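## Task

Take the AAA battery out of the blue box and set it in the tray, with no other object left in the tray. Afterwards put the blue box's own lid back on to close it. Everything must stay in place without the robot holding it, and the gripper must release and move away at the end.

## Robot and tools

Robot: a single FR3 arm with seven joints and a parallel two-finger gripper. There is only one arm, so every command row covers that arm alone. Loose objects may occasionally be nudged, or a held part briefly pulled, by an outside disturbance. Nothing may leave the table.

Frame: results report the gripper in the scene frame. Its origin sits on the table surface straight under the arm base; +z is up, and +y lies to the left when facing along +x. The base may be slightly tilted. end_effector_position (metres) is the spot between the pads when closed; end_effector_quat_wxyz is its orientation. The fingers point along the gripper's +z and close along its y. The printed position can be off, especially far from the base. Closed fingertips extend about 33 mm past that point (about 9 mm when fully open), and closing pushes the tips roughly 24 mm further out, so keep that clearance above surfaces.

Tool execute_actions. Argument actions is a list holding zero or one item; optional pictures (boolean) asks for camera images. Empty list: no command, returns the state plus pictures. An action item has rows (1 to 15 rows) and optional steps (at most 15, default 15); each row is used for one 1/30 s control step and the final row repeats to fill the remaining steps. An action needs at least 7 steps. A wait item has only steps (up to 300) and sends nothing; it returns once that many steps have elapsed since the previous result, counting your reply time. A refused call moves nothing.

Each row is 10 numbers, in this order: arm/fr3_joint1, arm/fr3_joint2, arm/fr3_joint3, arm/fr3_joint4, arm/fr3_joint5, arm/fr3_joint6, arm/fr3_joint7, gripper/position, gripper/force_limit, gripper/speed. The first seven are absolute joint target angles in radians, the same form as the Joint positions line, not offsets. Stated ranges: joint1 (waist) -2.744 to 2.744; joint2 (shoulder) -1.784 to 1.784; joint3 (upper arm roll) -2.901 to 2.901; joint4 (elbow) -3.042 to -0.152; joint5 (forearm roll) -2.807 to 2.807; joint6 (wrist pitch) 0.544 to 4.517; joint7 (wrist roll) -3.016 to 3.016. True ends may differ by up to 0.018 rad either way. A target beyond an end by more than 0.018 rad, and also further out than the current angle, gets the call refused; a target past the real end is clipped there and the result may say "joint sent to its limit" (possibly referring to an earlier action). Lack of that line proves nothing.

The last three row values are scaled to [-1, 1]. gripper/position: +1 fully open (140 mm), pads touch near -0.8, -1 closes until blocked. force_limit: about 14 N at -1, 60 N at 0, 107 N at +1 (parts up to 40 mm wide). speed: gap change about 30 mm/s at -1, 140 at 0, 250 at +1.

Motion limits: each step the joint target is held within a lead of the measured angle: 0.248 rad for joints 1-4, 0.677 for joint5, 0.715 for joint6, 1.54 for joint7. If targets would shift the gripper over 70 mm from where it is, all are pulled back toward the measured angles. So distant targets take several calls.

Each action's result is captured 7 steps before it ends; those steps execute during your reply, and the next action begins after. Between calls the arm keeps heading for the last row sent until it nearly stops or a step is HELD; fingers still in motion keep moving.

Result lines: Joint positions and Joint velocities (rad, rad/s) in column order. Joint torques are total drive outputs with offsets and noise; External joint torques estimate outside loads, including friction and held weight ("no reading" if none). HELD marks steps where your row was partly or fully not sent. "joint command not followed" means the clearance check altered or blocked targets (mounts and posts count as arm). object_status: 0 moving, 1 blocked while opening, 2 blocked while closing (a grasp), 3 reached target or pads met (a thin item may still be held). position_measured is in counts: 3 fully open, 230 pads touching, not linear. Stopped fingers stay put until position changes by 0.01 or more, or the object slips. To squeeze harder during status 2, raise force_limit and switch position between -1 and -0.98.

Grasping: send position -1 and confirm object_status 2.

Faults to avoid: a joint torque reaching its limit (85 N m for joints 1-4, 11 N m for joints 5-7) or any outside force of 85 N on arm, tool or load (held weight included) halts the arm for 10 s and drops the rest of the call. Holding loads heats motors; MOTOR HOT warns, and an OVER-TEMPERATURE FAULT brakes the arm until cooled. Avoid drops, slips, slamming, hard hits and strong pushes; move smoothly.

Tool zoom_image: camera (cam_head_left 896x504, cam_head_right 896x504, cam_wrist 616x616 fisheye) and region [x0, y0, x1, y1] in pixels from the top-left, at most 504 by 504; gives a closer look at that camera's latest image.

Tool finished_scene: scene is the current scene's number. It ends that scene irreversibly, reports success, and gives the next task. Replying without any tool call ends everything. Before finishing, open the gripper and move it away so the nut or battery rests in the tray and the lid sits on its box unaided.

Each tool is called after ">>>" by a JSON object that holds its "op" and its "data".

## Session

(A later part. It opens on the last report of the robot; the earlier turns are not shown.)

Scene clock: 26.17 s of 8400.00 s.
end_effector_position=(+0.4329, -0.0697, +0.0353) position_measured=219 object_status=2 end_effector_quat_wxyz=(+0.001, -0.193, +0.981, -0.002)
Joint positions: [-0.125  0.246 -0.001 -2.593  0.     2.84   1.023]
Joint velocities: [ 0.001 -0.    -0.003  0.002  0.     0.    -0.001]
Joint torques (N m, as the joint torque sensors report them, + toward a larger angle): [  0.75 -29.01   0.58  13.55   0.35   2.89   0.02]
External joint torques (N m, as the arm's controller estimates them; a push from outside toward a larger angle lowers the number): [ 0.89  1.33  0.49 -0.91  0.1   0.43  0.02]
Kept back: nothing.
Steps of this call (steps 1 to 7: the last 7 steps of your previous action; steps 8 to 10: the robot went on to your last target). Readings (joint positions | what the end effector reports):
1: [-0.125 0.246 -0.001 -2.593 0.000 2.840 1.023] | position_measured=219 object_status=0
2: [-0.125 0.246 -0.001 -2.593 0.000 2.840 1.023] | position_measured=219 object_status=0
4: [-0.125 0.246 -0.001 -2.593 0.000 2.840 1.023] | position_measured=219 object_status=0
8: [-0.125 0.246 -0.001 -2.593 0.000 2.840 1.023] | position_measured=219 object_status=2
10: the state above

>>> {"op": "execute_actions", "data": {"actions": [{"rows":[[-0.125,0.242,0,-2.592,0,2.838,1.026,-1,-0.4,-1],[-0.125,0.235,0,-2.592,0,2.83,1.026,-1,-0.4,-1],[-0.125,0.225,0,-2.592,0,2.82,1.026,-1,-0.4,-1],[-0.125,0.21,0,-2.592,0,2.805,1.026,-1,-0.4,-1],[-0.125,0.19,0,-2.592,0,2.785,1.026,-1,-0.4,-1],[-0.125,0.16,0,-2.592,0,2.75,1.026,-1,-0.4,-1],[-0.125,0.12,0,-2.592,0,2.71,1.026,-1,-0.4,-1],[-0.125,0.08,0,-2.592,0,2.67,1.026,-1,-0.4,-1],[-0.125,0.04,0,-2.592,0,2.63,1.026,-1,-0.4,-1]],"steps":15}]}}

>>> {"op": "execute_actions", "data": {"actions": [{"rows":[[-0.125,0.04,0,-2.58,0,2.62,1.026,-1,-0.4,-1],[-0.16,0.07,0,-2.53,0,2.6,1.026,-1,-0.4,-1],[-0.21,0.11,0,-2.47,0,2.58,1.026,-1,-0.4,-1],[-0.26,0.15,0,-2.41,0,2.56,1.026,-1,-0.4,-1],[-0.31,0.19,0,-2.35,0,2.54,1.026,-1,-0.4,-1],[-0.36,0.23,0,-2.29,0,2.53,1.026,-1,-0.4,-1],[-0.4,0.27,0,-2.24,0,2.53,1.026,-1,-0.4,-1],[-0.43,0.32,0,-2.193,0,2.53,1.026,-1,-0.4,-1]],"steps":15}]}}

>>> {"op": "execute_actions", "data": {"actions": [{"steps":12}], "pictures": true}}

Scene clock: 26.97 s of 8400.00 s.
end_effector_position=(+0.4409, -0.0709, +0.0668) position_measured=219 object_status=2 end_effector_quat_wxyz=(+0.009, -0.193, +0.981, -0.005)
Joint positions: [-0.125  0.16  -0.001 -2.595  0.     2.773  1.023]
Joint velocities: [-0.001 -0.917  0.001 -0.009 -0.    -0.642 -0.001]
Joint torques (N m, as the joint torque sensors report them, + toward a larger angle): [  0.28 -31.55  -0.3   17.27   0.34   2.85   0.04]
External joint torques (N m, as the arm's controller estimates them; a push from outside toward a larger angle lowers the number): [ 0.22 -0.23 -0.53 -2.27  0.07 -0.52  0.04]
Steps of this call (steps 1 to 15: the robot went on to your last target; step 16: nothing new was sent; steps 17 to 24: the first 8 steps of this action). Readings (joint positions | what the end effector reports):
17: [-0.125 0.246 -0.001 -2.593 0.000 2.840 1.023] | position_measured=219 object_status=2
18: [-0.125 0.245 -0.001 -2.593 0.000 2.839 1.023] | position_measured=219 object_status=2
20: [-0.125 0.234 -0.001 -2.593 0.000 2.831 1.023] | position_measured=219 object_status=2
24: the state above

Scene clock: 27.47 s of 8400.00 s.
end_effector_position=(+0.5017, -0.1688, +0.1199) position_measured=219 object_status=2 end_effector_quat_wxyz=(+0.022, -0.111, +0.994, -0.011)
Joint positions: [-0.3    0.193  0.008 -2.348 -0.     2.587  1.023]
Joint velocities: [-0.927  0.902 -0.06   1.24  -0.001 -0.147 -0.001]
Joint torques (N m, as the joint torque sensors report them, + toward a larger angle): [ -0.07 -30.98  -0.56  11.32   0.63   0.97   0.1 ]
External joint torques (N m, as the arm's controller estimates them; a push from outside toward a larger angle lowers the number): [-1.24  1.96 -1.37  0.22  0.19 -0.25  0.1 ]
Steps of this call (steps 1 to 7: the last 7 steps of your previous action; steps 8 to 15: the first 8 steps of this action). Readings (joint positions | what the end effector reports):
8: [-0.125 0.041 -0.001 -2.587 0.000 2.662 1.023] | position_measured=219 object_status=2
9: [-0.130 0.046 0.002 -2.577 0.000 2.651 1.023] | position_measured=219 object_status=2
11: [-0.171 0.087 0.010 -2.511 -0.000 2.624 1.023] | position_measured=219 object_status=2
15: the state above

Scene clock: 27.87 s of 8400.00 s.
end_effector_position=(+0.5042, -0.2546, +0.1054) position_measured=219 object_status=2 end_effector_quat_wxyz=(+0.011, -0.040, +0.999, -0.008)
Joint positions: [-0.432  0.318 -0.002 -2.196 -0.     2.538  1.023]
Joint velocities: [ 0.006 -0.001  0.025  0.016  0.001 -0.035  0.001]
Joint torques (N m, as the joint torque sensors report them, + toward a larger angle): [  2.43 -36.56   1.28  19.87   0.79   2.25   0.06]
External joint torques (N m, as the arm's controller estimates them; a push from outside toward a larger angle lowers the number): [ 3.17  1.21  1.7   0.3   0.3  -0.24  0.07]
Kept back: nothing.
Steps of this call (steps 1 to 7: the last 7 steps of your previous action; steps 8 to 12: the robot went on to your last target). Readings (joint positions | what the end effector reports):
1: [-0.332 0.224 0.007 -2.307 -0.000 2.581 1.023] | position_measured=219 object_status=2
2: [-0.362 0.254 0.005 -2.269 -0.000 2.573 1.023] | position_measured=219 object_status=2
4: [-0.406 0.293 -0.003 -2.224 -0.000 2.562 1.023] | position_measured=219 object_status=2
8: [-0.433 0.316 -0.008 -2.201 -0.000 2.546 1.023] | position_measured=219 object_status=2
12: the state above

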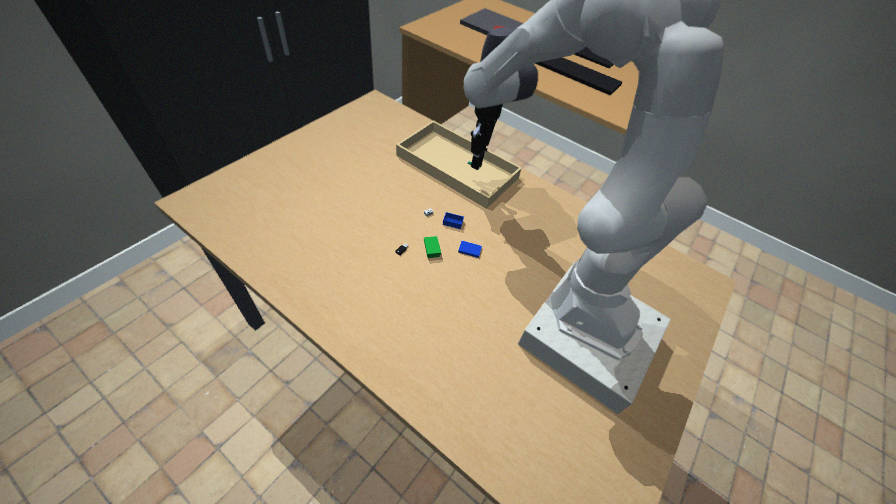

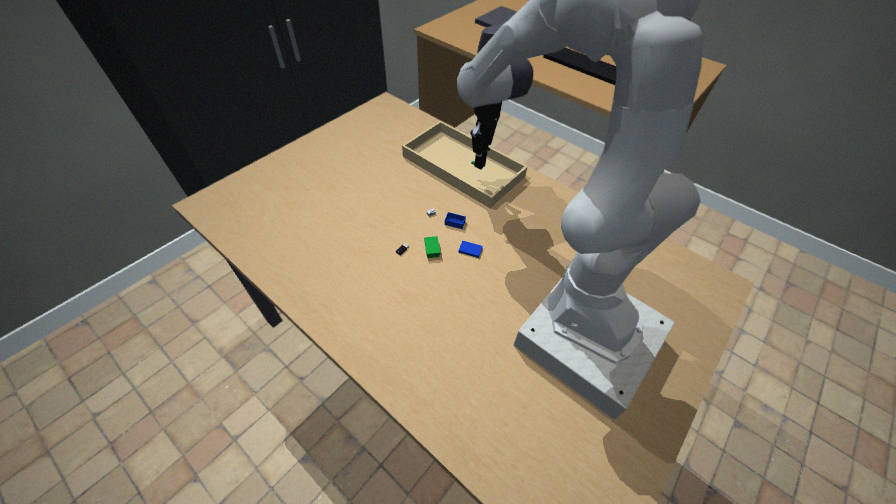

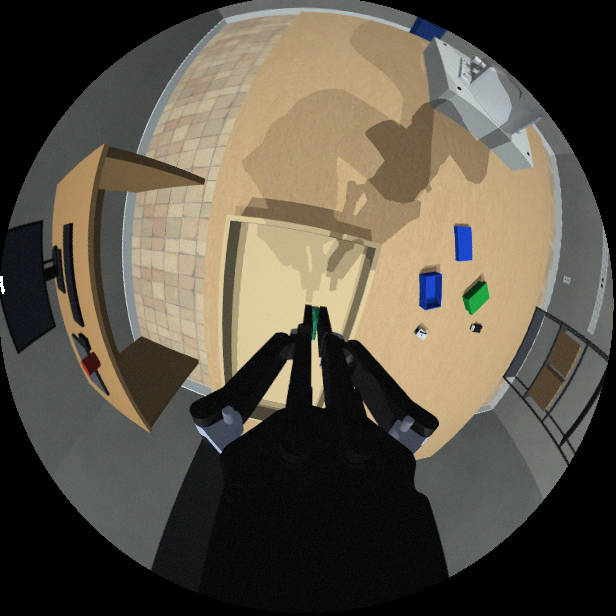

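>>> {"op": "execute_actions", "data": {"actions": [{"rows":[[-0.43,0.34,0,-2.193,0,2.56,1.026,-1,-0.4,-1],[-0.43,0.36,0,-2.193,0,2.58,1.026,-1,-0.4,-1],[-0.43,0.38,0,-2.193,0,2.6,1.026,-1,-0.4,-1],[-0.43,0.4,0,-2.193,0,2.62,1.026,-1,-0.4,-1],[-0.43,0.42,0,-2.193,0,2.635,1.026,-1,-0.4,-1],[-0.43,0.435,0,-2.193,0,2.64,1.026,-1,-0.4,-1],[-0.43,0.445,0,-2.193,0,2.64,1.026,-1,-0.4,-1]],"steps":15}]}}

>>> {"op": "execute_actions", "data": {"actions": [{"rows":[[-0.43,0.445,0,-2.193,0,2.64,1.026,-1,-0.4,-1],[-0.43,0.445,0,-2.193,0,2.64,1.026,-1,-0.4,-1],[-0.43,0.445,0,-2.193,0,2.64,1.026,-1,-0.4,-1],[-0.43,0.445,0,-2.193,0,2.64,1.026,-0.2,-0.3,0]],"steps":12}]}}

>>> {"op": "execute_actions", "data": {"actions": [{"rows":[[-0.43,0.445,0,-2.193,0,2.64,1.026,-0.2,-0.3,0],[-0.43,0.40,0,-2.193,0,2.6,1.03,-0.2,-0.3,0],[-0.43,0.33,0,-2.2,0,2.55,1.04,-0.2,-0.3,0],[-0.43,0.25,0,-2.23,0,2.52,1.05,-0.2,-0.3,0],[-0.40,0.17,0,-2.3,0,2.52,1.06,-0.2,-0.3,0],[-0.34,0.10,0,-2.4,0,2.55,1.08,-0.2,-0.3,0],[-0.27,0.03,0,-2.51,0,2.6,1.1,-0.2,-0.3,0],[-0.2,-0.04,0,-2.62,0,2.65,1.11,-0.2,-0.3,0],[-0.12,-0.1,0,-2.74,0,2.72,1.12,-0.2,-0.3,0],[-0.06,-0.14,0,-2.85,0,2.77,1.13,-0.2,-0.3,0],[-0.016,-0.145,0,-2.93,0,2.8,1.139,-0.2,-0.3,0]],"steps":15}]}}

>>> {"op": "execute_actions", "data": {"actions": [{"steps":20}], "pictures": true}}

>>> {"op": "zoom_image", "data": {"camera": "cam_wrist", "region": [233,220,393,380]}}

Scene clock: 28.93 s of 8400.00 s.
end_effector_position=(+0.4945, -0.2488, +0.0541) position_measured=219 object_status=2 end_effector_quat_wxyz=(-0.005, -0.041, +0.999, +0.001)
Joint positions: [-0.432  0.423 -0.001 -2.192 -0.     2.604  1.023]
Joint velocities: [-0.     0.401 -0.    -0.055 -0.     0.178  0.001]
Joint torques (N m, as the joint torque sensors report them, + toward a larger angle): [  1.48 -45.8    0.73  19.11   0.76   3.55   0.03]
External joint torques (N m, as the arm's controller estimates them; a push from outside toward a larger angle lowers the number): [ 1.44  1.66  0.3  -2.67  0.35  0.53  0.03]
Steps of this call (steps 1 to 24: the robot went on to your last target; steps 25 to 32: the first 8 steps of this action). Readings (joint positions | what the end effector reports):
25: [-0.432 0.321 -0.001 -2.194 -0.000 2.536 1.023] | position_measured=219 object_status=2
26: [-0.432 0.327 -0.001 -2.192 -0.000 2.544 1.023] | position_measured=219 object_status=2
28: [-0.432 0.353 -0.001 -2.190 -0.000 2.565 1.023] | position_measured=219 object_status=2
32: the state above

Scene clock: 29.33 s of 8400.00 s.
end_effector_position=(+0.4941, -0.2486, +0.0428) position_measured=219 object_status=0 end_effector_quat_wxyz=(-0.003, -0.041, +0.999, +0.000)
Joint positions: [-0.432  0.447 -0.001 -2.195 -0.     2.634  1.023]
Joint velocities: [-0.001 -0.001  0.    -0.001 -0.     0.022 -0.001]
Joint torques (N m, as the joint torque sensors report them, + toward a larger angle): [  1.93 -39.65   0.26  17.67   0.63   2.97   0.12]
External joint torques (N m, as the arm's controller estimates them; a push from outside toward a larger angle lowers the number): [ 2.04  0.07 -0.04 -0.13  0.23  0.56  0.12]
Steps of this call (steps 1 to 7: the last 7 steps of your previous action; steps 8 to 12: the first 5 steps of this action). Readings (joint positions | what the end effector reports):
8: [-0.432 0.447 -0.001 -2.195 -0.000 2.629 1.023] | position_measured=219 object_status=2
9: [-0.432 0.447 -0.001 -2.195 -0.000 2.631 1.023] | position_measured=219 object_status=2
11: [-0.432 0.447 -0.001 -2.195 -0.000 2.633 1.023] | position_measured=219 object_status=0
12: the state above

Scene clock: 29.83 s of 8400.00 s.
end_effector_position=(+0.4922, -0.2176, +0.1323) position_measured=154 object_status=3 end_effector_quat_wxyz=(+0.033, -0.058, +0.998, -0.019)
Joint positions: [-0.37   0.173 -0.013 -2.345 -0.     2.592  1.04 ]
Joint velocities: [ 0.854 -1.329  0.01  -1.094  0.001  0.174  0.108]
Joint torques (N m, as the joint torque sensors report them, + toward a larger angle): [  5.88 -18.74   3.7   15.05   0.59   2.73  -0.02]
External joint torques (N m, as the arm's controller estimates them; a push from outside toward a larger angle lowers the number): [ 2.05 -1.35 -1.55 -2.63  0.52  0.53  0.  ]
Steps of this call (steps 1 to 7: the last 7 steps of your previous action; steps 8 to 15: the first 8 steps of this action). Readings (joint positions | what the end effector reports):
8: [-0.432 0.447 -0.001 -2.195 -0.000 2.637 1.023] | position_measured=155 object_status=0
9: [-0.432 0.442 -0.001 -2.196 -0.000 2.631 1.024] | position_measured=154 object_status=0
11: [-0.432 0.390 -0.001 -2.212 -0.000 2.600 1.027] | position_measured=154 object_status=0
15: the state above

Scene clock: 30.50 s of 8400.00 s.
end_effector_position=(+0.3349, -0.0169, +0.0836) position_measured=154 object_status=3 end_effector_quat_wxyz=(-0.001, -0.201, +0.980, -0.001)
Joint positions: [-0.019 -0.141  0.002 -2.927 -0.     2.783  1.116]
Joint velocities: [ 0.006 -0.031 -0.009 -0.012 -0.     0.088  0.064]
Joint torques (N m, as the joint torque sensors report them, + toward a larger angle): [  2.18 -19.03  -1.49  13.81   0.36   3.01   0.27]
External joint torques (N m, as the arm's controller estimates them; a push from outside toward a larger angle lowers the number): [ 2.26 -1.1  -1.28 -1.71  0.06  0.57  0.27]
Kept back: nothing.
Steps of this call (steps 1 to 7: the last 7 steps of your previous action; steps 8 to 20: the robot went on to your last target). Readings (joint positions | what the end effector reports):
1: [-0.338 0.133 -0.013 -2.379 -0.000 2.602 1.044] | position_measured=154 object_status=3
2: [-0.303 0.097 -0.012 -2.413 -0.000 2.615 1.047] | position_measured=154 object_status=3
4: [-0.230 0.026 -0.008 -2.483 -0.000 2.646 1.056] | position_measured=154 object_status=3
8: [-0.099 -0.083 0.004 -2.654 -0.000 2.706 1.073] | position_measured=154 object_status=3
20: the state above

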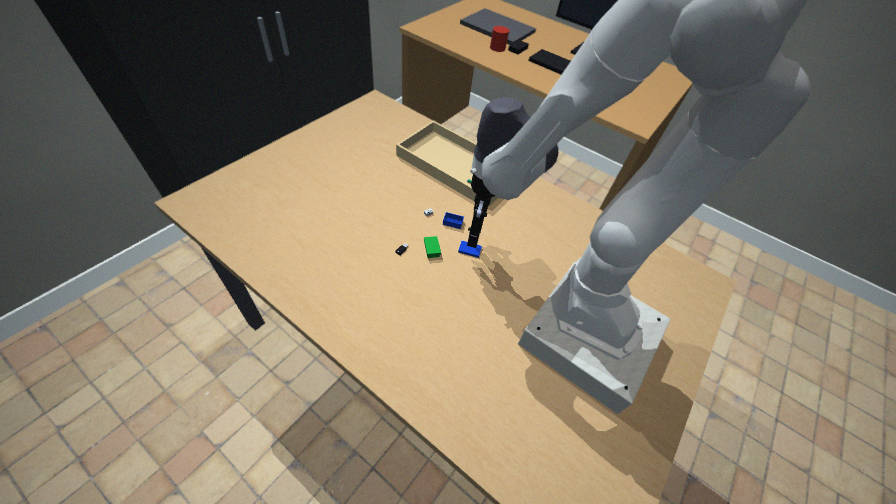

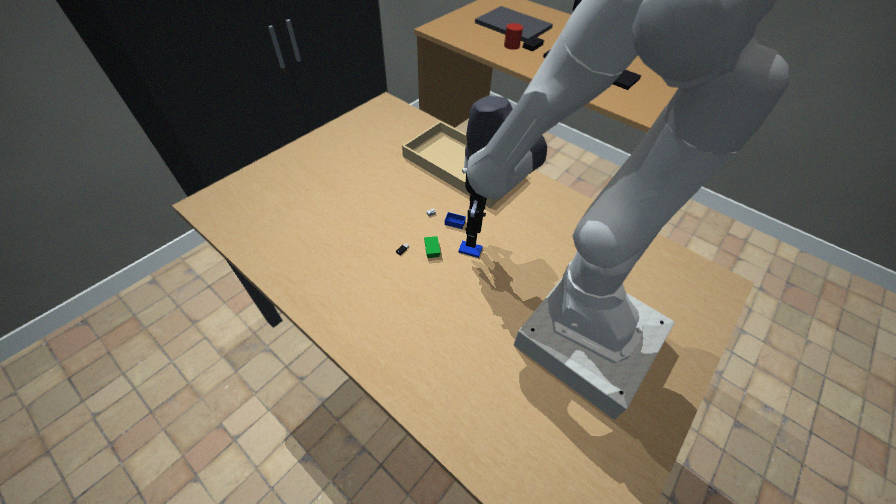

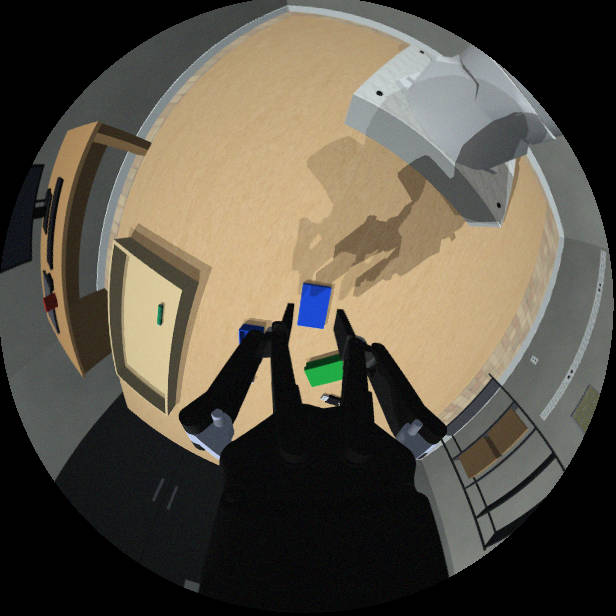

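Region (233, 220, 393, 380) of cam_wrist's 616x616 image, scaled by 3.150, with more detail than that image has.

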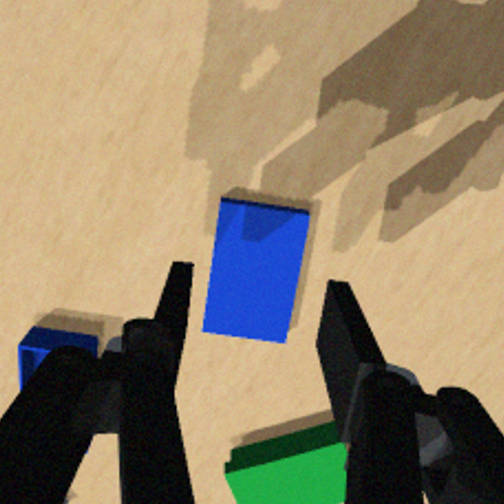

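>>> {"op": "execute_actions", "data": {"actions": [{"rows":[[-0.016,-0.13,0,-2.93,0,2.85,1.139,-0.2,-0.3,0],[-0.016,-0.11,0,-2.93,0,2.88,1.139,-0.2,-0.3,0],[-0.016,-0.09,0,-2.93,0,2.9,1.139,-0.2,-0.3,0],[-0.016,-0.07,0,-2.93,0,2.92,1.139,-0.2,-0.3,0],[-0.016,-0.05,0,-2.93,0,2.94,1.139,-0.2,-0.3,0],[-0.016,-0.03,0,-2.93,0,2.96,1.139,-0.2,-0.3,0],[-0.016,-0.01,0,-2.93,0,2.975,1.139,-0.2,-0.3,0],[-0.016,0.01,0,-2.93,0,2.985,1.139,-0.2,-0.3,0],[-0.016,0.025,0,-2.93,0,2.99,1.139,-0.2,-0.3,0],[-0.016,0.035,0,-2.93,0,2.99,1.139,-0.2,-0.3,0],[-0.016,0.045,0,-2.93,0,2.99,1.139,-0.2,-0.3,0],[-0.016,0.054,0,-2.93,0,2.99,1.139,-0.2,-0.3,0]],"steps":15}]}}

>>> {"op": "execute_actions", "data": {"actions": [{"steps":15}]}}

>>> {"op": "execute_actions", "data": {"actions": [{"rows":[[-0.016,0.054,0,-2.93,0,2.99,1.139,-1,-0.3,-0.2]],"steps":15}]}}

>>> {"op": "execute_actions", "data": {"actions": [{"steps":8}]}}

Scene clock: 31.63 s of 8400.00 s.
end_effector_position=(+0.3393, -0.0171, +0.0593) position_measured=154 object_status=3 end_effector_quat_wxyz=(+0.010, -0.191, +0.981, -0.004)
Joint positions: [-0.019 -0.036  0.001 -2.928 -0.     2.911  1.135]
Joint velocities: [-0.002  0.587  0.    -0.     0.001  0.431  0.002]
Joint torques (N m, as the joint torque sensors report them, + toward a larger angle): [  2.58 -21.22  -1.57  12.64   0.3    3.16   0.18]
External joint torques (N m, as the arm's controller estimates them; a push from outside toward a larger angle lowers the number): [ 2.66  0.95 -1.46 -0.31  0.1   0.66  0.18]
Steps of this call (steps 1 to 26: the robot went on to your last target; steps 27 to 34: the first 8 steps of this action). Readings (joint positions | what the end effector reports):
27: [-0.019 -0.142 0.001 -2.928 -0.000 2.804 1.135] | position_measured=154 object_status=3
28: [-0.019 -0.135 0.001 -2.928 -0.000 2.817 1.135] | position_measured=154 object_status=3
30: [-0.019 -0.110 0.001 -2.928 -0.000 2.846 1.135] | position_measured=154 object_status=3
34: the state above

Scene clock: 32.13 s of 8400.00 s.
end_effector_position=(+0.3293, -0.0167, +0.0360) position_measured=154 object_status=3 end_effector_quat_wxyz=(+0.001, -0.191, +0.982, -0.002)
Joint positions: [-0.019  0.052  0.001 -2.93  -0.     2.983  1.136]
Joint velocities: [ 0.001  0.001  0.001 -0.001 -0.     0.026 -0.001]
Joint torques (N m, as the joint torque sensors report them, + toward a larger angle): [  2.29 -19.98  -0.94  10.36   0.24   2.83   0.1 ]
External joint torques (N m, as the arm's controller estimates them; a push from outside toward a larger angle lowers the number): [ 2.31  1.16 -0.96 -1.25  0.11  0.4   0.1 ]
Kept back: nothing.
Steps of this call (steps 1 to 7: the last 7 steps of your previous action; steps 8 to 15: the robot went on to your last target). Readings (joint positions | what the end effector reports):
1: [-0.019 -0.017 0.001 -2.928 -0.000 2.924 1.135] | position_measured=154 object_status=3
2: [-0.019 0.000 0.001 -2.929 -0.000 2.936 1.135] | position_measured=154 object_status=3
4: [-0.019 0.027 0.001 -2.929 -0.000 2.952 1.135] | position_measured=154 object_status=3
8: [-0.019 0.050 0.001 -2.930 -0.000 2.970 1.136] | position_measured=154 object_status=3
15: the state above

Scene clock: 32.40 s of 8400.00 s.
end_effector_position=(+0.3306, -0.0167, +0.0364) position_measured=176 object_status=0 end_effector_quat_wxyz=(+0.003, -0.191, +0.982, -0.002)
Joint positions: [-0.019  0.052  0.001 -2.93  -0.     2.987  1.136]
Joint velocities: [-0.001  0.002 -0.001  0.001 -0.001  0.003  0.001]
Joint torques (N m, as the joint torque sensors report them, + toward a larger angle): [  2.35 -20.07  -0.47  10.78   0.21   2.87   0.07]
External joint torques (N m, as the arm's controller estimates them; a push from outside toward a larger angle lowers the number): [ 2.45  1.04 -0.42 -0.86  0.07  0.42  0.07]
Steps of this call (steps 1 to 8: the first 8 steps of this action). Readings (joint positions | what the end effector reports):
1: [-0.019 0.052 0.001 -2.930 -0.000 2.984 1.136] | position_measured=154 object_status=0
2: [-0.019 0.052 0.001 -2.930 -0.000 2.985 1.136] | position_measured=159 object_status=0
4: [-0.019 0.052 0.001 -2.930 -0.000 2.986 1.136] | position_measured=171 object_status=0
8: the state above

Scene clock: 32.67 s of 8400.00 s.
end_effector_position=(+0.3307, -0.0168, +0.0364) position_measured=176 object_status=2 end_effector_quat_wxyz=(+0.003, -0.191, +0.982, -0.002)
Joint positions: [-0.019  0.052  0.001 -2.93  -0.     2.987  1.136]
Joint velocities: [ 0.001  0.001  0.    -0.002 -0.001  0.001 -0.001]
Joint torques (N m, as the joint torque sensors report them, + toward a larger angle): [  1.64 -19.83  -1.41   9.93   0.21   2.87   0.09]
External joint torques (N m, as the arm's controller estimates them; a push from outside toward a larger angle lowers the number): [ 1.66  1.28 -1.44 -1.66  0.08  0.43  0.09]
Kept back: nothing.
Steps of this call (steps 1 to 7: the last 7 steps of your previous action; step 8: the robot went on to your last target). Readings (joint positions | what the end effector reports):
1: [-0.019 0.052 0.001 -2.930 -0.000 2.987 1.136] | position_measured=176 object_status=0
2: [-0.019 0.052 0.001 -2.930 -0.000 2.987 1.136] | position_measured=176 object_status=0
4: [-0.019 0.052 0.001 -2.930 -0.000 2.987 1.136] | position_measured=176 object_status=0
8: the state above

>>> {"op": "execute_actions", "data": {"actions": [{"rows":[[-0.016,0.04,0,-2.93,0,2.98,1.139,-1,-0.3,-0.2],[-0.016,0.01,0,-2.93,0,2.95,1.139,-1,-0.3,-0.2],[-0.016,-0.03,0,-2.93,0,2.91,1.139,-1,-0.3,-0.2],[-0.016,-0.08,0,-2.93,0,2.86,1.139,-1,-0.3,-0.2],[-0.016,-0.13,0,-2.93,0,2.81,1.139,-1,-0.3,-0.2],[-0.016,-0.145,0,-2.92,0,2.78,1.13,-1,-0.3,-0.2],[-0.03,-0.13,0,-2.88,0,2.76,1.11,-1,-0.3,-0.2],[-0.05,-0.09,0,-2.83,0,2.74,1.09,-1,-0.3,-0.2],[-0.07,-0.05,0,-2.78,0,2.73,1.07,-1,-0.3,-0.2],[-0.09,0.0,0,-2.72,0,2.72,1.05,-1,-0.3,-0.2],[-0.11,0.04,0,-2.67,0,2.715,1.035,-1,-0.3,-0.2],[-0.125,0.08,0,-2.63,0,2.715,1.024,-1,-0.3,-0.2],[-0.131,0.105,0,-2.606,0,2.72,1.02,-1,-0.3,-0.2]],"steps":15}]}}

>>> {"op": "execute_actions", "data": {"actions": [{"steps":25}]}}

>>> {"op": "execute_actions", "data": {"actions": [{"rows":[[-0.131,0.115,0,-2.606,0,2.74,1.02,-1,-0.3,-0.2],[-0.131,0.125,0,-2.606,0,2.75,1.02,-1,-0.3,-0.2],[-0.131,0.135,0,-2.606,0,2.76,1.02,-1,-0.3,-0.2],[-0.131,0.145,0,-2.606,0,2.768,1.02,-1,-0.3,-0.2],[-0.131,0.155,0,-2.606,0,2.775,1.02,-1,-0.3,-0.2],[-0.131,0.165,0,-2.606,0,2.776,1.02,-1,-0.3,-0.2]],"steps":15}]}}

>>> {"op": "execute_actions", "data": {"actions": [{"steps":18}], "pictures": true}}

>>> {"op": "zoom_image", "data": {"camera": "cam_wrist", "region": [253,240,373,360]}}

Scene clock: 33.70 s of 8400.00 s.
end_effector_position=(+0.3651, -0.0206, +0.0868) position_measured=176 object_status=2 end_effector_quat_wxyz=(+0.030, -0.191, +0.981, -0.009)
Joint positions: [-0.025 -0.103  0.002 -2.895 -0.     2.854  1.13 ]
Joint velocities: [-0.216  0.031  0.002  0.859 -0.002 -0.641 -0.122]
Joint torques (N m, as the joint torque sensors report them, + toward a larger angle): [ -2.79 -13.28  -3.09  11.08   0.39   1.49  -0.18]
External joint torques (N m, as the arm's controller estimates them; a push from outside toward a larger angle lowers the number): [-0.42 -1.17 -0.67 -0.04 -0.45 -0.41 -0.18]
Steps of this call (steps 1 to 15: the robot went on to your last target; steps 16 to 23: nothing new was sent; steps 24 to 31: the first 8 steps of this action). Readings (joint positions | what the end effector reports):
24: [-0.019 0.051 0.001 -2.930 -0.000 2.986 1.136] | position_measured=176 object_status=2
25: [-0.019 0.044 0.001 -2.931 -0.000 2.981 1.136] | position_measured=176 object_status=2
27: [-0.019 0.001 0.001 -2.933 -0.000 2.950 1.136] | position_measured=176 object_status=2
31: the state above

Scene clock: 34.53 s of 8400.00 s.
end_effector_position=(+0.4359, -0.0715, +0.0833) position_measured=176 object_status=2 end_effector_quat_wxyz=(+0.006, -0.188, +0.982, -0.004)
Joint positions: [-0.128  0.103 -0.001 -2.608 -0.     2.724  1.031]
Joint velocities: [-0.001  0.001  0.003  0.001 -0.001 -0.007 -0.026]
Joint torques (N m, as the joint torque sensors report them, + toward a larger angle): [ -0.1  -26.73   0.53  16.     0.62   2.21  -0.21]
External joint torques (N m, as the arm's controller estimates them; a push from outside toward a larger angle lowers the number): [-0.03  1.17  0.5  -0.66  0.29 -0.26 -0.21]
Kept back: nothing.
Steps of this call (steps 1 to 7: the last 7 steps of your previous action; steps 8 to 25: the robot went on to your last target). Readings (joint positions | what the end effector reports):
1: [-0.036 -0.094 0.003 -2.862 -0.000 2.832 1.125] | position_measured=176 object_status=2
2: [-0.050 -0.071 0.003 -2.820 -0.000 2.813 1.118] | position_measured=176 object_status=2
4: [-0.083 -0.006 0.003 -2.728 -0.000 2.783 1.101] | position_measured=176 object_status=2
8: [-0.123 0.085 -0.002 -2.627 -0.000 2.752 1.074] | position_measured=176 object_status=2
25: the state above

Scene clock: 34.80 s of 8400.00 s.
end_effector_position=(+0.4302, -0.0706, +0.0637) position_measured=176 object_status=2 end_effector_quat_wxyz=(-0.002, -0.190, +0.982, -0.001)
Joint positions: [-0.128  0.156 -0.001 -2.606 -0.     2.758  1.027]
Joint velocities: [-0.     0.158 -0.    -0.004  0.002  0.08  -0.011]
Joint torques (N m, as the joint torque sensors report them, + toward a larger angle): [ -0.88 -30.86   0.38  15.73   0.51   3.38  -0.34]
External joint torques (N m, as the arm's controller estimates them; a push from outside toward a larger angle lowers the number): [-0.77  1.2   0.35 -1.69  0.21  0.61 -0.34]
Steps of this call (steps 1 to 8: the first 8 steps of this action). Readings (joint positions | what the end effector reports):
1: [-0.128 0.105 -0.001 -2.608 -0.000 2.725 1.030] | position_measured=176 object_status=2
2: [-0.128 0.108 -0.001 -2.607 -0.000 2.729 1.030] | position_measured=176 object_status=2
4: [-0.128 0.122 -0.001 -2.606 -0.000 2.740 1.028] | position_measured=176 object_status=2
8: the state above

Scene clock: 35.40 s of 8400.00 s.
end_effector_position=(+0.4323, -0.0709, +0.0617) position_measured=176 object_status=2 end_effector_quat_wxyz=(+0.002, -0.191, +0.982, -0.002)
Joint positions: [-0.128  0.164 -0.001 -2.606 -0.     2.773  1.024]
Joint velocities: [-0.     0.     0.002 -0.002 -0.001  0.003 -0.002]
Joint torques (N m, as the joint torque sensors report them, + toward a larger angle): [ -0.76 -27.97   0.28  14.92   0.57   2.78  -0.29]
External joint torques (N m, as the arm's controller estimates them; a push from outside toward a larger angle lowers the number): [-0.75  0.84  0.14 -0.62  0.28  0.35 -0.29]
Kept back: nothing.
Steps of this call (steps 1 to 7: the last 7 steps of your previous action; steps 8 to 18: the robot went on to your last target). Readings (joint positions | what the end effector reports):
1: [-0.128 0.160 -0.001 -2.606 -0.000 2.760 1.026] | position_measured=176 object_status=2
2: [-0.128 0.162 -0.001 -2.606 -0.000 2.762 1.026] | position_measured=176 object_status=2
4: [-0.128 0.164 -0.001 -2.606 -0.000 2.766 1.025] | position_measured=176 object_status=2
8: [-0.128 0.164 -0.001 -2.606 -0.000 2.770 1.025] | position_measured=176 object_status=2
18: the state above

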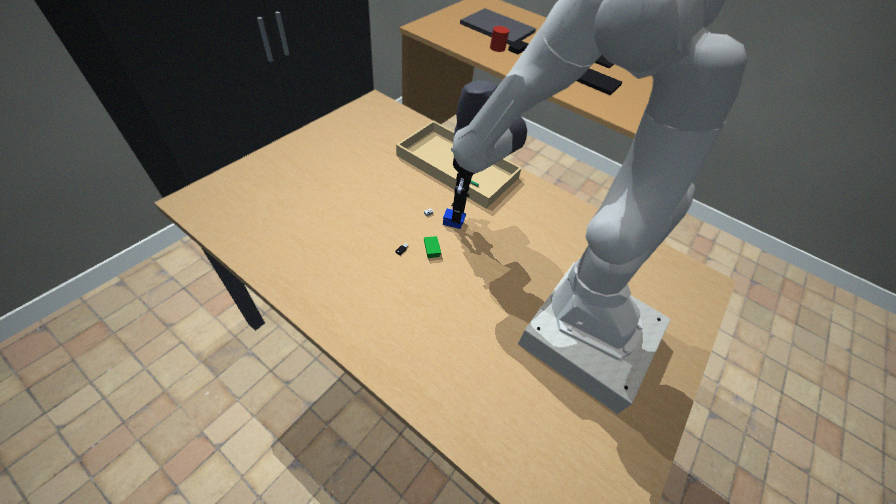

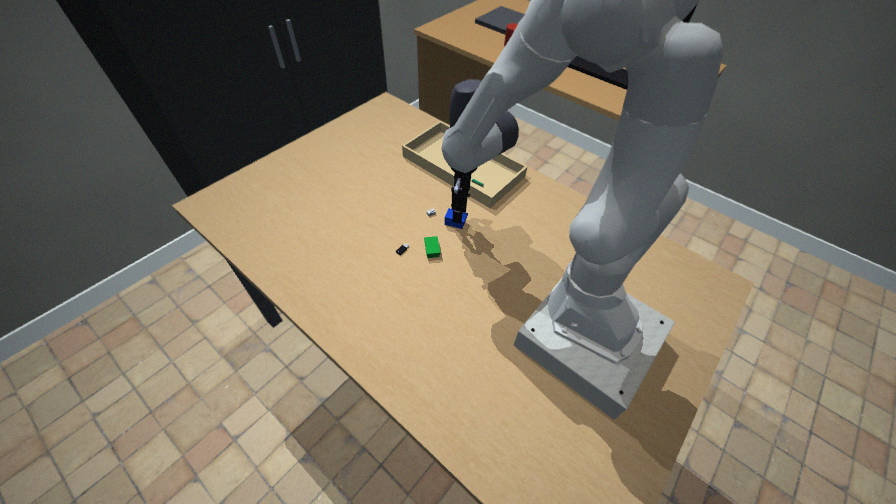

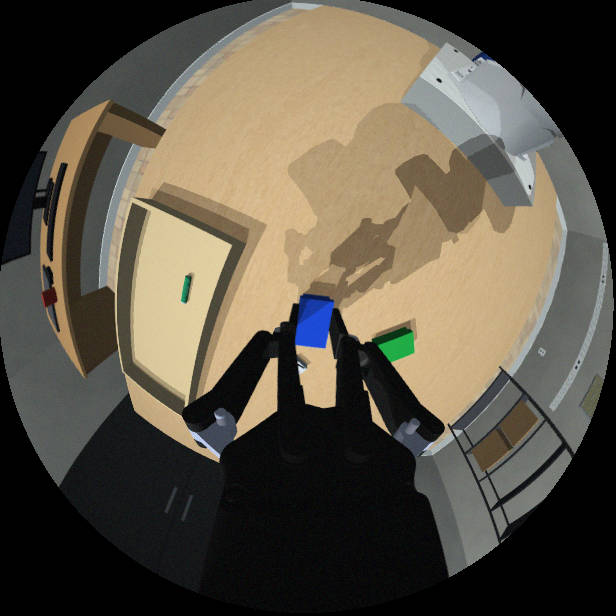

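Region (253, 240, 373, 360) of cam_wrist's 616x616 image, scaled by 4.200, with more detail than that image has.

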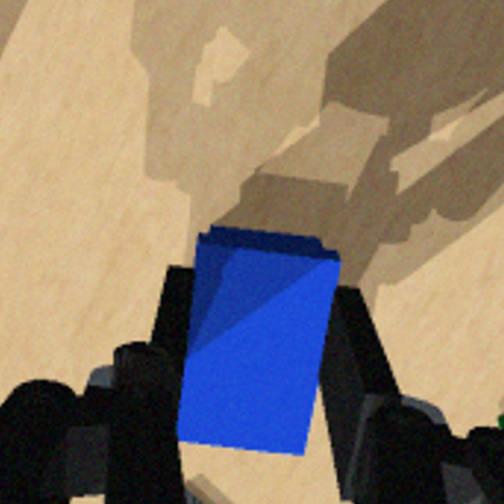

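>>> {"op": "execute_actions", "data": {"actions": [{"rows":[[-0.132,0.167,0,-2.606,0,2.781,1.022,-1,-0.3,-0.2],[-0.132,0.169,0,-2.606,0,2.783,1.022,-1,-0.3,-0.2],[-0.132,0.171,0,-2.606,0,2.785,1.022,-1,-0.3,-0.2],[-0.132,0.173,0,-2.606,0,2.787,1.022,-1,-0.3,-0.2],[-0.132,0.175,0,-2.606,0,2.789,1.022,-1,-0.3,-0.2],[-0.132,0.177,0,-2.606,0,2.791,1.022,-1,-0.3,-0.2],[-0.132,0.179,0,-2.606,0,2.793,1.022,-1,-0.3,-0.2],[-0.132,0.181,0,-2.606,0,2.795,1.022,-1,-0.3,-0.2],[-0.132,0.183,0,-2.606,0,2.796,1.022,-1,-0.3,-0.2]],"steps":15}]}}

>>> {"op": "execute_actions", "data": {"actions": [{"steps":15}], "pictures": true}}

>>> {"op": "zoom_image", "data": {"camera": "cam_wrist", "region": [253,240,373,360]}}

Scene clock: 36.23 s of 8400.00 s.
end_effector_position=(+0.4320, -0.0712, +0.0578) position_measured=176 object_status=2 end_effector_quat_wxyz=(+0.002, -0.191, +0.982, -0.002)
Joint positions: [-0.129  0.175 -0.001 -2.606 -0.     2.784  1.023]
Joint velocities: [ 0.001  0.056  0.001 -0.     0.001  0.051  0.   ]
Joint torques (N m, as the joint torque sensors report them, + toward a larger angle): [ -0.48 -27.92   0.6   14.53   0.51   2.83  -0.08]
External joint torques (N m, as the arm's controller estimates them; a push from outside toward a larger angle lowers the number): [-0.42  1.48  0.49 -1.04  0.23  0.38 -0.08]
Steps of this call (steps 1 to 15: the robot went on to your last target; steps 16 to 17: nothing new was sent; steps 18 to 25: the first 8 steps of this action). Readings (joint positions | what the end effector reports):
18: [-0.129 0.164 -0.001 -2.606 -0.000 2.774 1.023] | position_measured=176 object_status=2
19: [-0.129 0.165 -0.001 -2.606 -0.000 2.775 1.023] | position_measured=176 object_status=2
21: [-0.129 0.167 -0.001 -2.606 -0.000 2.778 1.023] | position_measured=176 object_status=2
25: the state above

Scene clock: 36.73 s of 8400.00 s.
end_effector_position=(+0.4340, -0.0713, +0.0570) position_measured=176 object_status=2 end_effector_quat_wxyz=(+0.005, -0.191, +0.981, -0.003)
Joint positions: [-0.129  0.179 -0.001 -2.606 -0.     2.795  1.023]
Joint velocities: [-0.002  0.002 -0.001  0.001 -0.001  0.002 -0.001]
Joint torques (N m, as the joint torque sensors report them, + toward a larger angle): [ -0.88 -25.9    0.39  14.51   0.56   2.65  -0.18]
External joint torques (N m, as the arm's controller estimates them; a push from outside toward a larger angle lowers the number): [-0.71  3.25  0.4  -0.94  0.26  0.17 -0.18]
Kept back: nothing.
Steps of this call (steps 1 to 7: the last 7 steps of your previous action; steps 8 to 15: the robot went on to your last target). Readings (joint positions | what the end effector reports):
1: [-0.129 0.176 -0.001 -2.606 -0.000 2.786 1.023] | position_measured=176 object_status=2
2: [-0.129 0.177 -0.001 -2.606 -0.000 2.788 1.023] | position_measured=176 object_status=2
4: [-0.129 0.178 -0.001 -2.606 -0.000 2.790 1.023] | position_measured=176 object_status=2
8: [-0.129 0.179 -0.001 -2.606 -0.000 2.793 1.023] | position_measured=176 object_status=2
15: the state above

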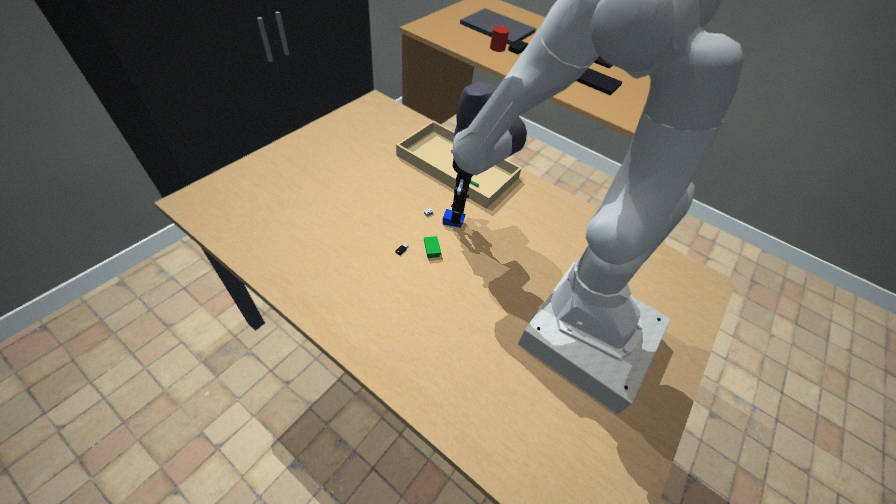

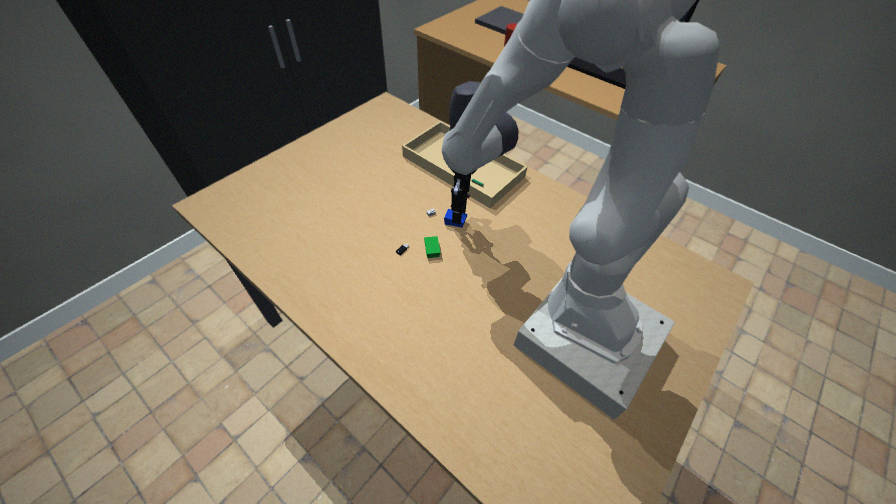

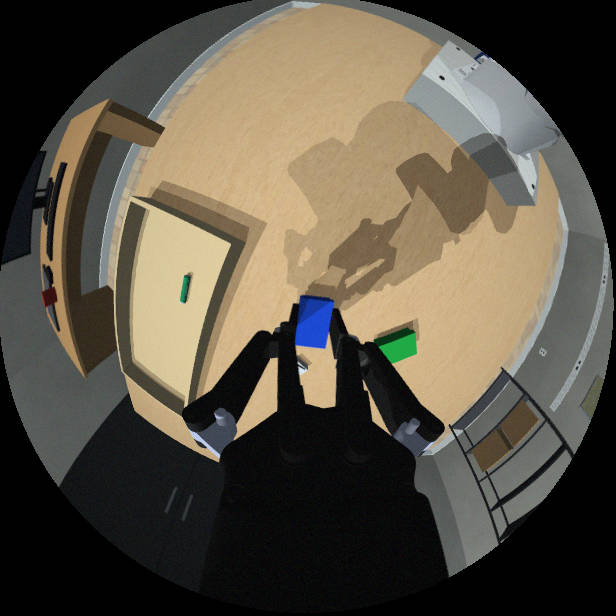

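Region (253, 240, 373, 360) of cam_wrist's 616x616 image, scaled by 4.200, with more detail than that image has.

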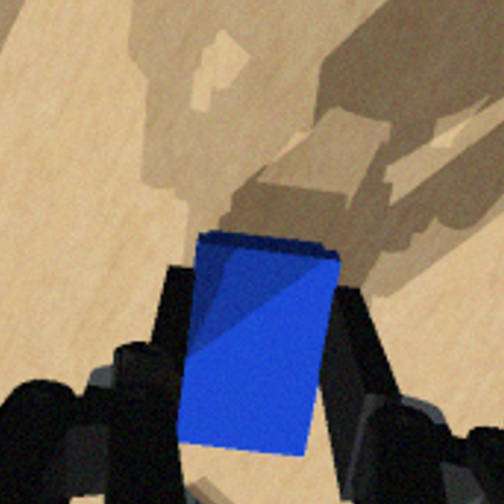

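>>> {"op": "execute_actions", "data": {"actions": [{"rows":[[-0.129,0.172,0,-2.606,0,2.79,1.022,-1,-0.3,-0.2],[-0.129,0.172,0,-2.606,0,2.79,1.022,-1,-0.3,-0.2],[-0.129,0.172,0,-2.606,0,2.79,1.022,-1,-0.3,-0.2],[-0.129,0.172,0,-2.606,0,2.79,1.022,-1,-0.3,-0.2],[-0.129,0.172,0,-2.606,0,2.79,1.022,-1,-0.3,-0.2],[-0.134,0.172,0,-2.601,0,2.79,1.022,-1,-0.3,-0.2]],"steps":15}]}}

>>> {"op": "execute_actions", "data": {"actions": [{"steps":12}], "pictures": true}}

>>> {"op": "zoom_image", "data": {"camera": "cam_wrist", "region": [253,240,373,360]}}

Scene clock: 37.50 s of 8400.00 s.
end_effector_position=(+0.4365, -0.0722, +0.0598) position_measured=176 object_status=2 end_effector_quat_wxyz=(+0.008, -0.191, +0.982, -0.004)
Joint positions: [-0.131  0.174 -0.    -2.604 -0.     2.793  1.023]
Joint velocities: [-0.013 -0.004  0.     0.02  -0.    -0.001  0.001]
Joint torques (N m, as the joint torque sensors report them, + toward a larger angle): [ -0.18 -29.96   0.26  15.73   0.53   2.2   -0.14]
External joint torques (N m, as the arm's controller estimates them; a push from outside toward a larger angle lowers the number): [-0.27 -1.03  0.04  0.43  0.25 -0.24 -0.14]
Steps of this call (steps 1 to 15: the robot went on to your last target; steps 16 to 23: the first 8 steps of this action). Readings (joint positions | what the end effector reports):
16: [-0.129 0.178 -0.000 -2.606 -0.000 2.795 1.023] | position_measured=176 object_status=2
17: [-0.129 0.177 -0.000 -2.606 -0.000 2.794 1.023] | position_measured=176 object_status=2
19: [-0.129 0.174 -0.000 -2.606 -0.000 2.794 1.023] | position_measured=176 object_status=2
23: the state above

Scene clock: 37.90 s of 8400.00 s.
end_effector_position=(+0.4372, -0.0727, +0.0602) position_measured=176 object_status=2 end_effector_quat_wxyz=(+0.008, -0.190, +0.982, -0.004)
Joint positions: [-0.131  0.174 -0.    -2.603 -0.     2.793  1.023]
Joint velocities: [ 0.001  0.002  0.001 -0.    -0.001 -0.001 -0.   ]
Joint torques (N m, as the joint torque sensors report them, + toward a larger angle): [ -1.   -29.85  -0.12  15.85   0.59   2.17  -0.1 ]
External joint torques (N m, as the arm's controller estimates them; a push from outside toward a larger angle lowers the number): [-0.98 -0.86 -0.26  0.38  0.31 -0.3  -0.1 ]
Kept back: nothing.
Steps of this call (steps 1 to 7: the last 7 steps of your previous action; steps 8 to 12: the robot went on to your last target). Readings (joint positions | what the end effector reports):
1: [-0.131 0.174 -0.000 -2.604 -0.000 2.793 1.023] | position_measured=176 object_status=2
2: [-0.131 0.174 -0.000 -2.603 -0.000 2.793 1.023] | position_measured=176 object_status=2
4: [-0.131 0.174 -0.000 -2.603 -0.000 2.793 1.023] | position_measured=176 object_status=2
8: [-0.131 0.174 -0.000 -2.603 -0.000 2.793 1.023] | position_measured=176 object_status=2
12: the state above

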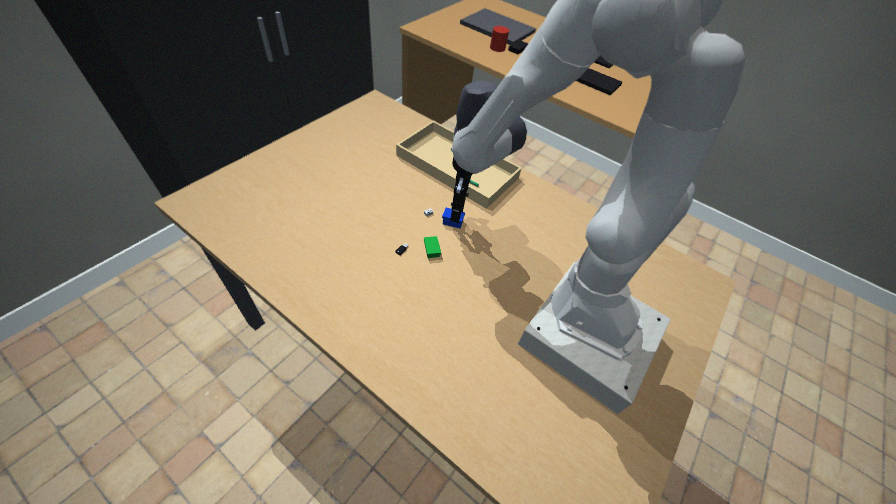

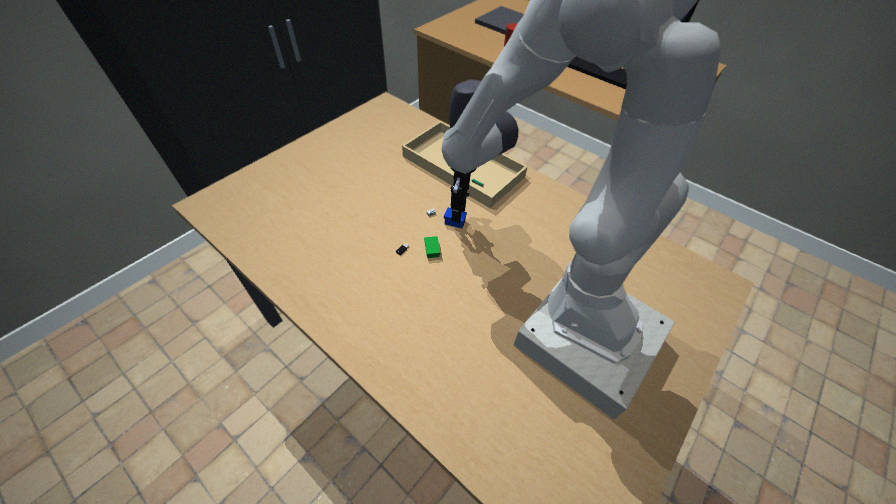

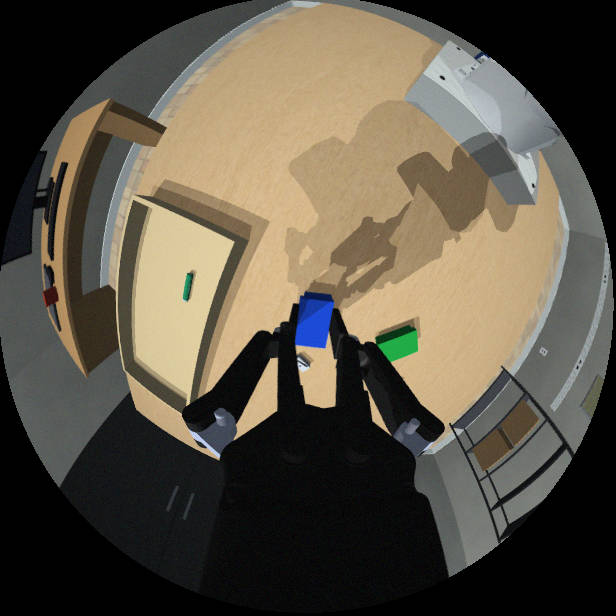

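Region (253, 240, 373, 360) of cam_wrist's 616x616 image, scaled by 4.200, with more detail than that image has.

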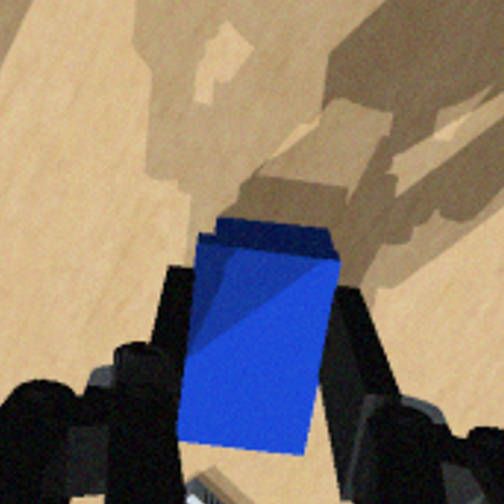

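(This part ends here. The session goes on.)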